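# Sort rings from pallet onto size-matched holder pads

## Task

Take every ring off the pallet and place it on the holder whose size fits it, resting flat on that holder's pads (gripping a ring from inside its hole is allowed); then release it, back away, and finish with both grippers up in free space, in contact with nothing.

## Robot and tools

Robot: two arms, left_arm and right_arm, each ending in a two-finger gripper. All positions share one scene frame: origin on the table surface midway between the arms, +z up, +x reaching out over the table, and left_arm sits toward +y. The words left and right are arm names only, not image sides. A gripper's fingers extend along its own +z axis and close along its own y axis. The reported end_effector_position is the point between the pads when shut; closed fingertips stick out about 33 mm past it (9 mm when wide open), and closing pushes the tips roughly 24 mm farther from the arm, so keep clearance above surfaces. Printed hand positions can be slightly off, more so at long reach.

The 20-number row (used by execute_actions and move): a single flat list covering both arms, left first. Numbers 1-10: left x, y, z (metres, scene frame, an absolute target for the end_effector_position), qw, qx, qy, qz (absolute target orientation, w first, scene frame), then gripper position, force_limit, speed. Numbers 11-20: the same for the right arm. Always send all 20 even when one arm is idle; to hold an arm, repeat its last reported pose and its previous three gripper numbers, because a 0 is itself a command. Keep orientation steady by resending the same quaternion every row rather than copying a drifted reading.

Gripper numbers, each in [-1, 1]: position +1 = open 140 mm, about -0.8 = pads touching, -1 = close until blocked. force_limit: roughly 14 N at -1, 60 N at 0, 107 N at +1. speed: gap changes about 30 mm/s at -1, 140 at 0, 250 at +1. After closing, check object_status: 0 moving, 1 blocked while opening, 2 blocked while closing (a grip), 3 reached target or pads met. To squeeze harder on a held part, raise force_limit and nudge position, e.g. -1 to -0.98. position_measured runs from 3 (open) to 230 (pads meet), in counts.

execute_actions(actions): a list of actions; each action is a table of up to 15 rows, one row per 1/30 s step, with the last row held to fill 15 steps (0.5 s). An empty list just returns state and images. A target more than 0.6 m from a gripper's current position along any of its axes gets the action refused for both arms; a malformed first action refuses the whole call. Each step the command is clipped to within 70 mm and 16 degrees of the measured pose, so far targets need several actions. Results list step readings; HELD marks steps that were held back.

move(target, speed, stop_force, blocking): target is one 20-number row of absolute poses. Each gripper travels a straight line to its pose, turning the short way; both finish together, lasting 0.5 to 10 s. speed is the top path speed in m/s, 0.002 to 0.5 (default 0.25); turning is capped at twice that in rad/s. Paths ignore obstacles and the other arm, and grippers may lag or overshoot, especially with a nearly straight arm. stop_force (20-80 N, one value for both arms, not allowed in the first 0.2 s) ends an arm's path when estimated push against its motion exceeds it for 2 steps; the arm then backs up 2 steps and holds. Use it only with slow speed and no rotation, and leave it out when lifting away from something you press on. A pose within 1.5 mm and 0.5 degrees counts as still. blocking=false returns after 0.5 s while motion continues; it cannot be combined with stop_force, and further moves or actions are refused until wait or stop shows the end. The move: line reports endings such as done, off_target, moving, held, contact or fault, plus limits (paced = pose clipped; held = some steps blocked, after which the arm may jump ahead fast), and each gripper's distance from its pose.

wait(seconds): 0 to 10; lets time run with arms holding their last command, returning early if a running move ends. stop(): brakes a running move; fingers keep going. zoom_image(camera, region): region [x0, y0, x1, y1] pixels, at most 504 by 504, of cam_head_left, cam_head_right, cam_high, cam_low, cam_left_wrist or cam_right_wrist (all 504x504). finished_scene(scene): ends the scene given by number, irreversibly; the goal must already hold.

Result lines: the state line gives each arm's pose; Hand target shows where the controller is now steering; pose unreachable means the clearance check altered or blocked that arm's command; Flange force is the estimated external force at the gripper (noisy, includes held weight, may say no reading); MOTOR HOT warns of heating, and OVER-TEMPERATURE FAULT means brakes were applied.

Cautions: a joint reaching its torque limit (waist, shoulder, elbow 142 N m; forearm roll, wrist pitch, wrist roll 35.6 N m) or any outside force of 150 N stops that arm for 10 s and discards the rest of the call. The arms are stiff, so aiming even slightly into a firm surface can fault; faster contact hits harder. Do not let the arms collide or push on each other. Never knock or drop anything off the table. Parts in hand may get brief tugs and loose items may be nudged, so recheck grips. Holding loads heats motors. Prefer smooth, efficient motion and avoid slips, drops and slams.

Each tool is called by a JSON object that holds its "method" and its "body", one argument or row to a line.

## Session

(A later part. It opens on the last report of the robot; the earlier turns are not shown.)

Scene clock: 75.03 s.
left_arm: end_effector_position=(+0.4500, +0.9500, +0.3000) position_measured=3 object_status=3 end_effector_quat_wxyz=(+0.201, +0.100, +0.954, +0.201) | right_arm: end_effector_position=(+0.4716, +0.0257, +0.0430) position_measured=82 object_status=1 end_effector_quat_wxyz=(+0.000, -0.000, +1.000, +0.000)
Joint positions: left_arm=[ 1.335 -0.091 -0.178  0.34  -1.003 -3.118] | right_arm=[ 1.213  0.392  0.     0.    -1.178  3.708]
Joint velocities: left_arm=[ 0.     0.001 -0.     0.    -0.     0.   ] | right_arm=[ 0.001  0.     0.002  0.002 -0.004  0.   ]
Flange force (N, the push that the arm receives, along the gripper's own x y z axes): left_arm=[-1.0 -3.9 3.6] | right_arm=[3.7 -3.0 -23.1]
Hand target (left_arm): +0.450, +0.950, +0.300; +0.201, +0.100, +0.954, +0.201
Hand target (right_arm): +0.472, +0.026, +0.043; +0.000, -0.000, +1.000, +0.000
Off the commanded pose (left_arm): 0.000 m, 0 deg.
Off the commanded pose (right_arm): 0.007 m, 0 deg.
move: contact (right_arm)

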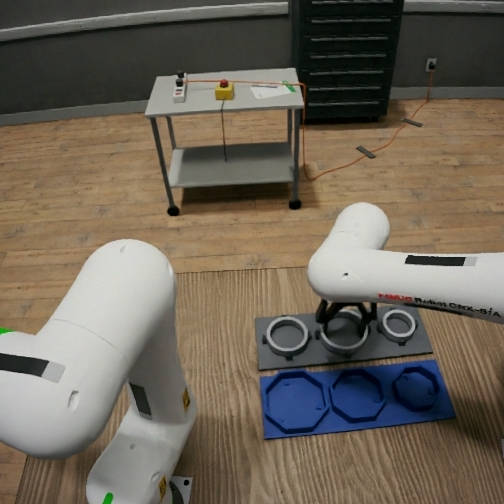

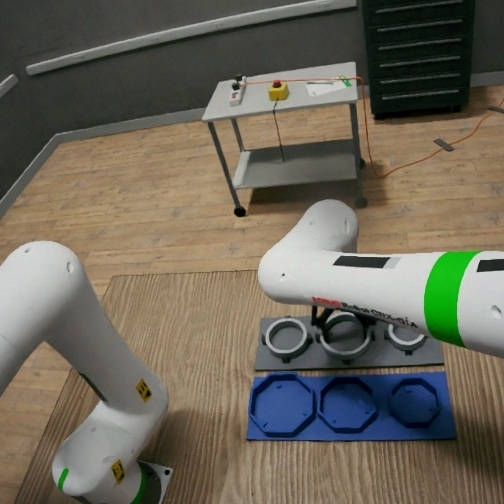

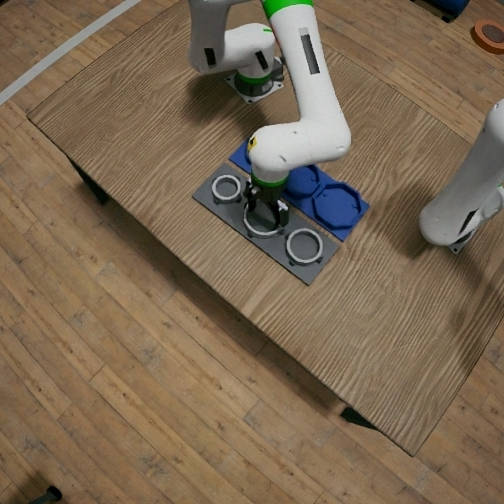

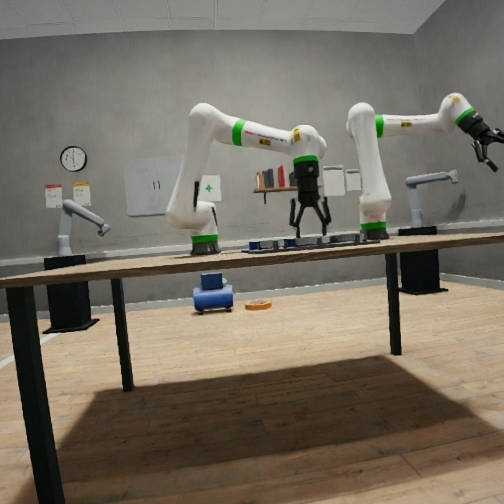

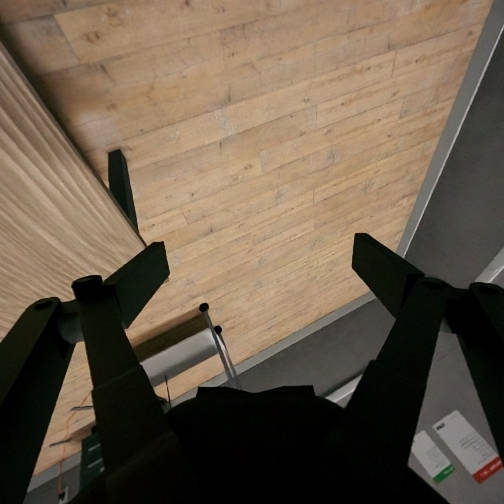

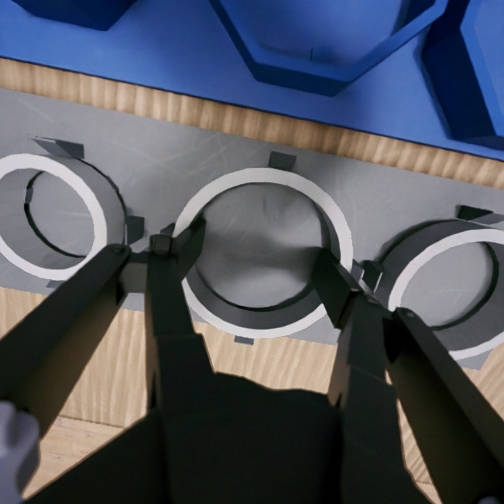

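{"method": "move", "body": {
  "target": [0.45,0.95,0.3,0.2,0.1,0.95,0.2,1,0,0,0.4715,0.0256,0.0435,0,0,1,0,0.15,0.4,0]
}}

{"method": "move", "body": {
  "target": [0.45,0.95,0.3,0.2,0.1,0.95,0.2,1,0,0,0.4715,0.0256,0.22,0,0,1,0,0.15,0.4,0]
}}

{"method": "finished_scene", "body": {
  "scene": 1
}}

Scene clock: 76.77 s.
left_arm: end_effector_position=(+0.4500, +0.9500, +0.3000) position_measured=3 object_status=3 end_effector_quat_wxyz=(+0.201, +0.100, +0.954, +0.201) | right_arm: end_effector_position=(+0.4715, +0.0256, +0.0435) position_measured=110 object_status=3 end_effector_quat_wxyz=(+0.000, +0.000, +1.000, -0.000)
Joint positions: left_arm=[ 1.335 -0.091 -0.178  0.34  -1.003 -3.118] | right_arm=[ 1.213  0.392  0.001  0.    -1.18   3.708]
Joint velocities: left_arm=[-0.001 -0.002  0.    -0.     0.     0.   ] | right_arm=[ 0.    -0.     0.     0.    -0.    -0.001]
Flange force (N, the push that the arm receives, along the gripper's own x y z axes): left_arm=[-5.3 0.3 1.4] | right_arm=[-3.5 2.4 0.6]
Hand target (left_arm): +0.450, +0.950, +0.300; +0.201, +0.100, +0.954, +0.201
Hand target (right_arm): +0.472, +0.026, +0.043; +0.000, +0.000, +1.000, +0.000
Off the commanded pose (left_arm): 0.000 m, 0 deg.
Off the commanded pose (right_arm): 0.000 m, 0 deg.
move: done

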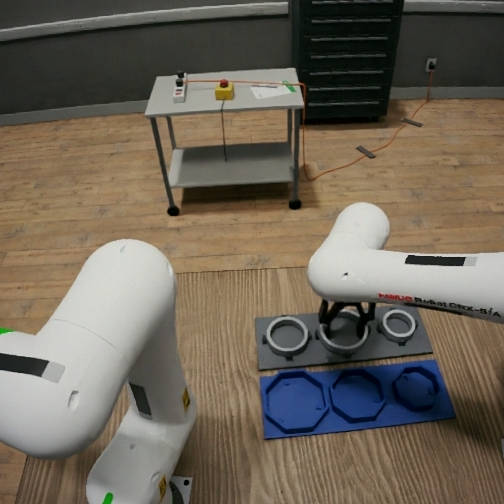

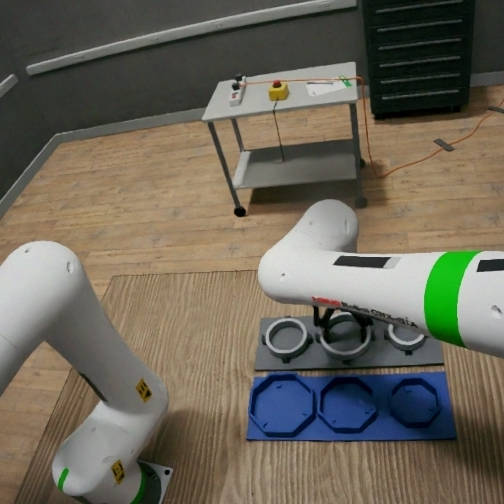

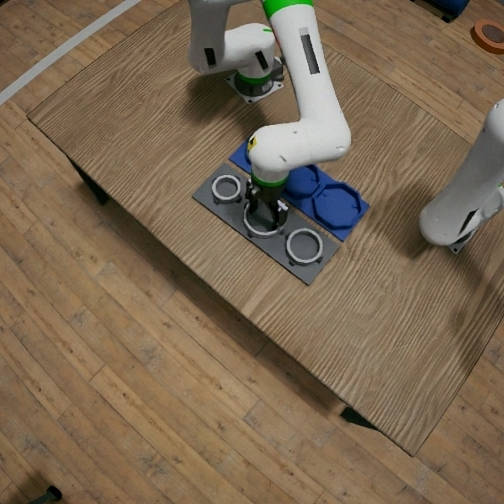

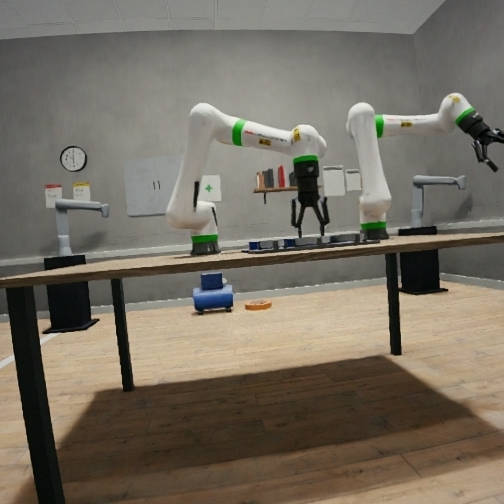

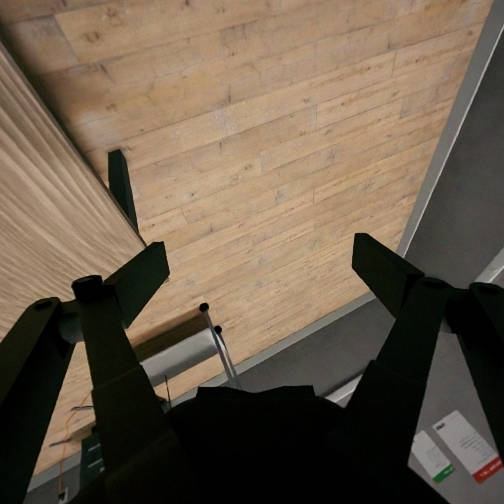

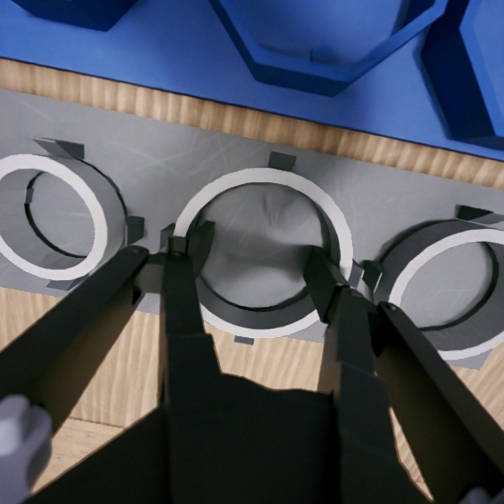

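Scene clock: 77.90 s.
left_arm: end_effector_position=(+0.4500, +0.9500, +0.3000) position_measured=3 object_status=3 end_effector_quat_wxyz=(+0.201, +0.100, +0.954, +0.201) | right_arm: end_effector_position=(+0.4715, +0.0253, +0.2200) position_measured=110 object_status=3 end_effector_quat_wxyz=(+0.000, +0.000, +1.000, -0.000)
Joint positions: left_arm=[ 1.335 -0.091 -0.178  0.34  -1.003 -3.118] | right_arm=[ 1.213  0.307  0.308  0.    -1.572  3.707]
Joint velocities: left_arm=[-0. -0. -0.  0. -0. -0.] | right_arm=[-0.002 -0.001 -0.    -0.002 -0.     0.002]
Flange force (N, the push that the arm receives, along the gripper's own x y z axes): left_arm=[4.4 -7.3 1.4] | right_arm=[-1.7 1.2 0.1]
Hand target (left_arm): +0.450, +0.950, +0.300; +0.201, +0.100, +0.954, +0.201
Hand target (right_arm): +0.471, +0.025, +0.220; +0.000, +0.000, +1.000, -0.000
Off the commanded pose (left_arm): 0.000 m, 0 deg.
Off the commanded pose (right_arm): 0.000 m, 0 deg.
move: done

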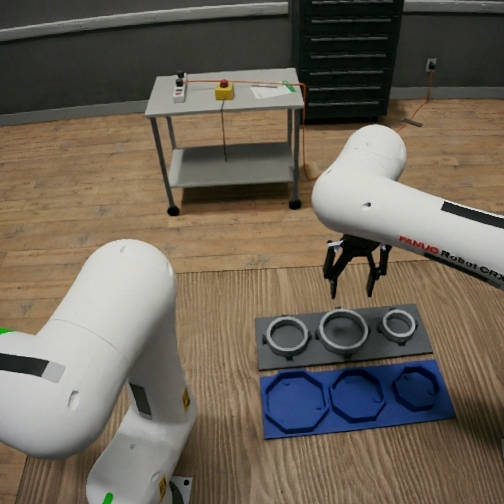

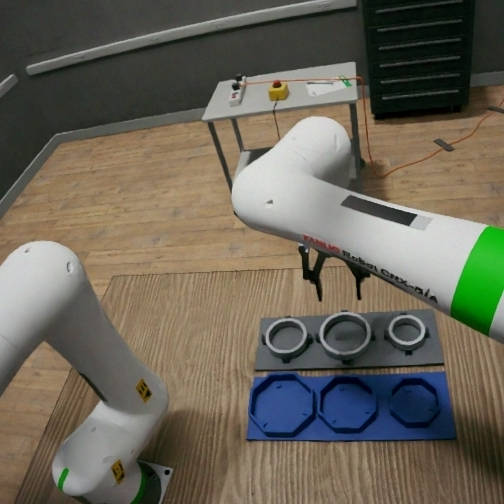

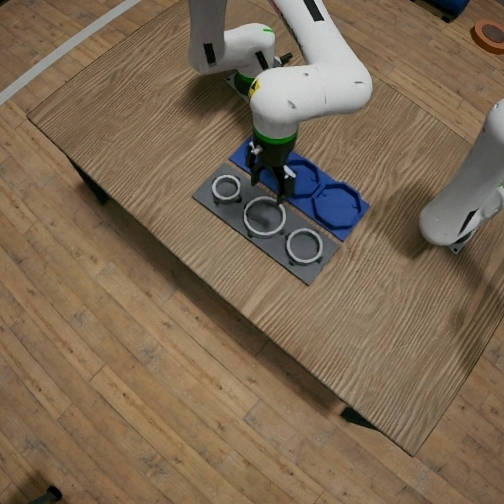

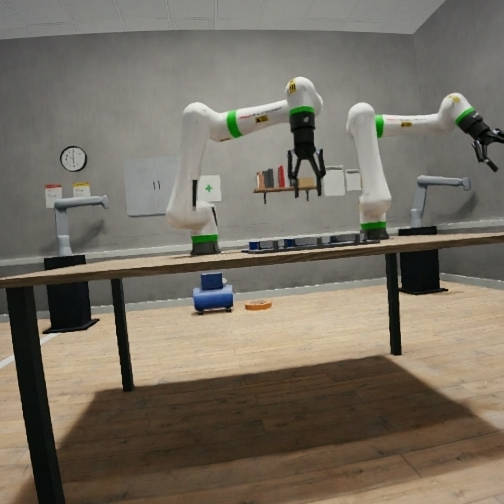

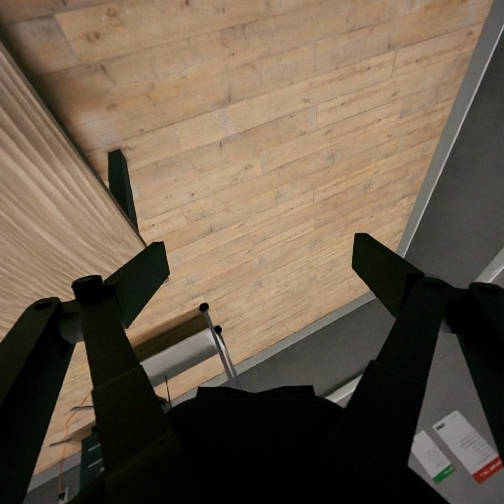

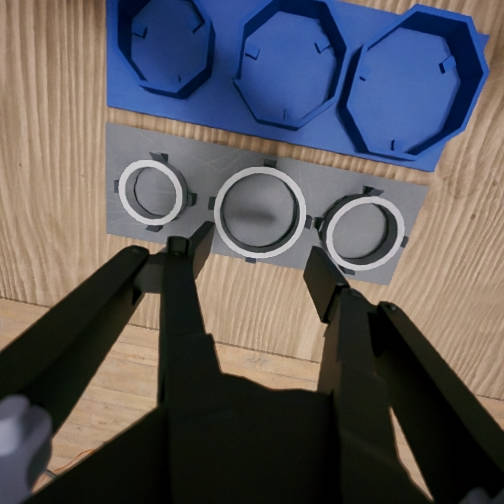

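The scene is finished: the task was done.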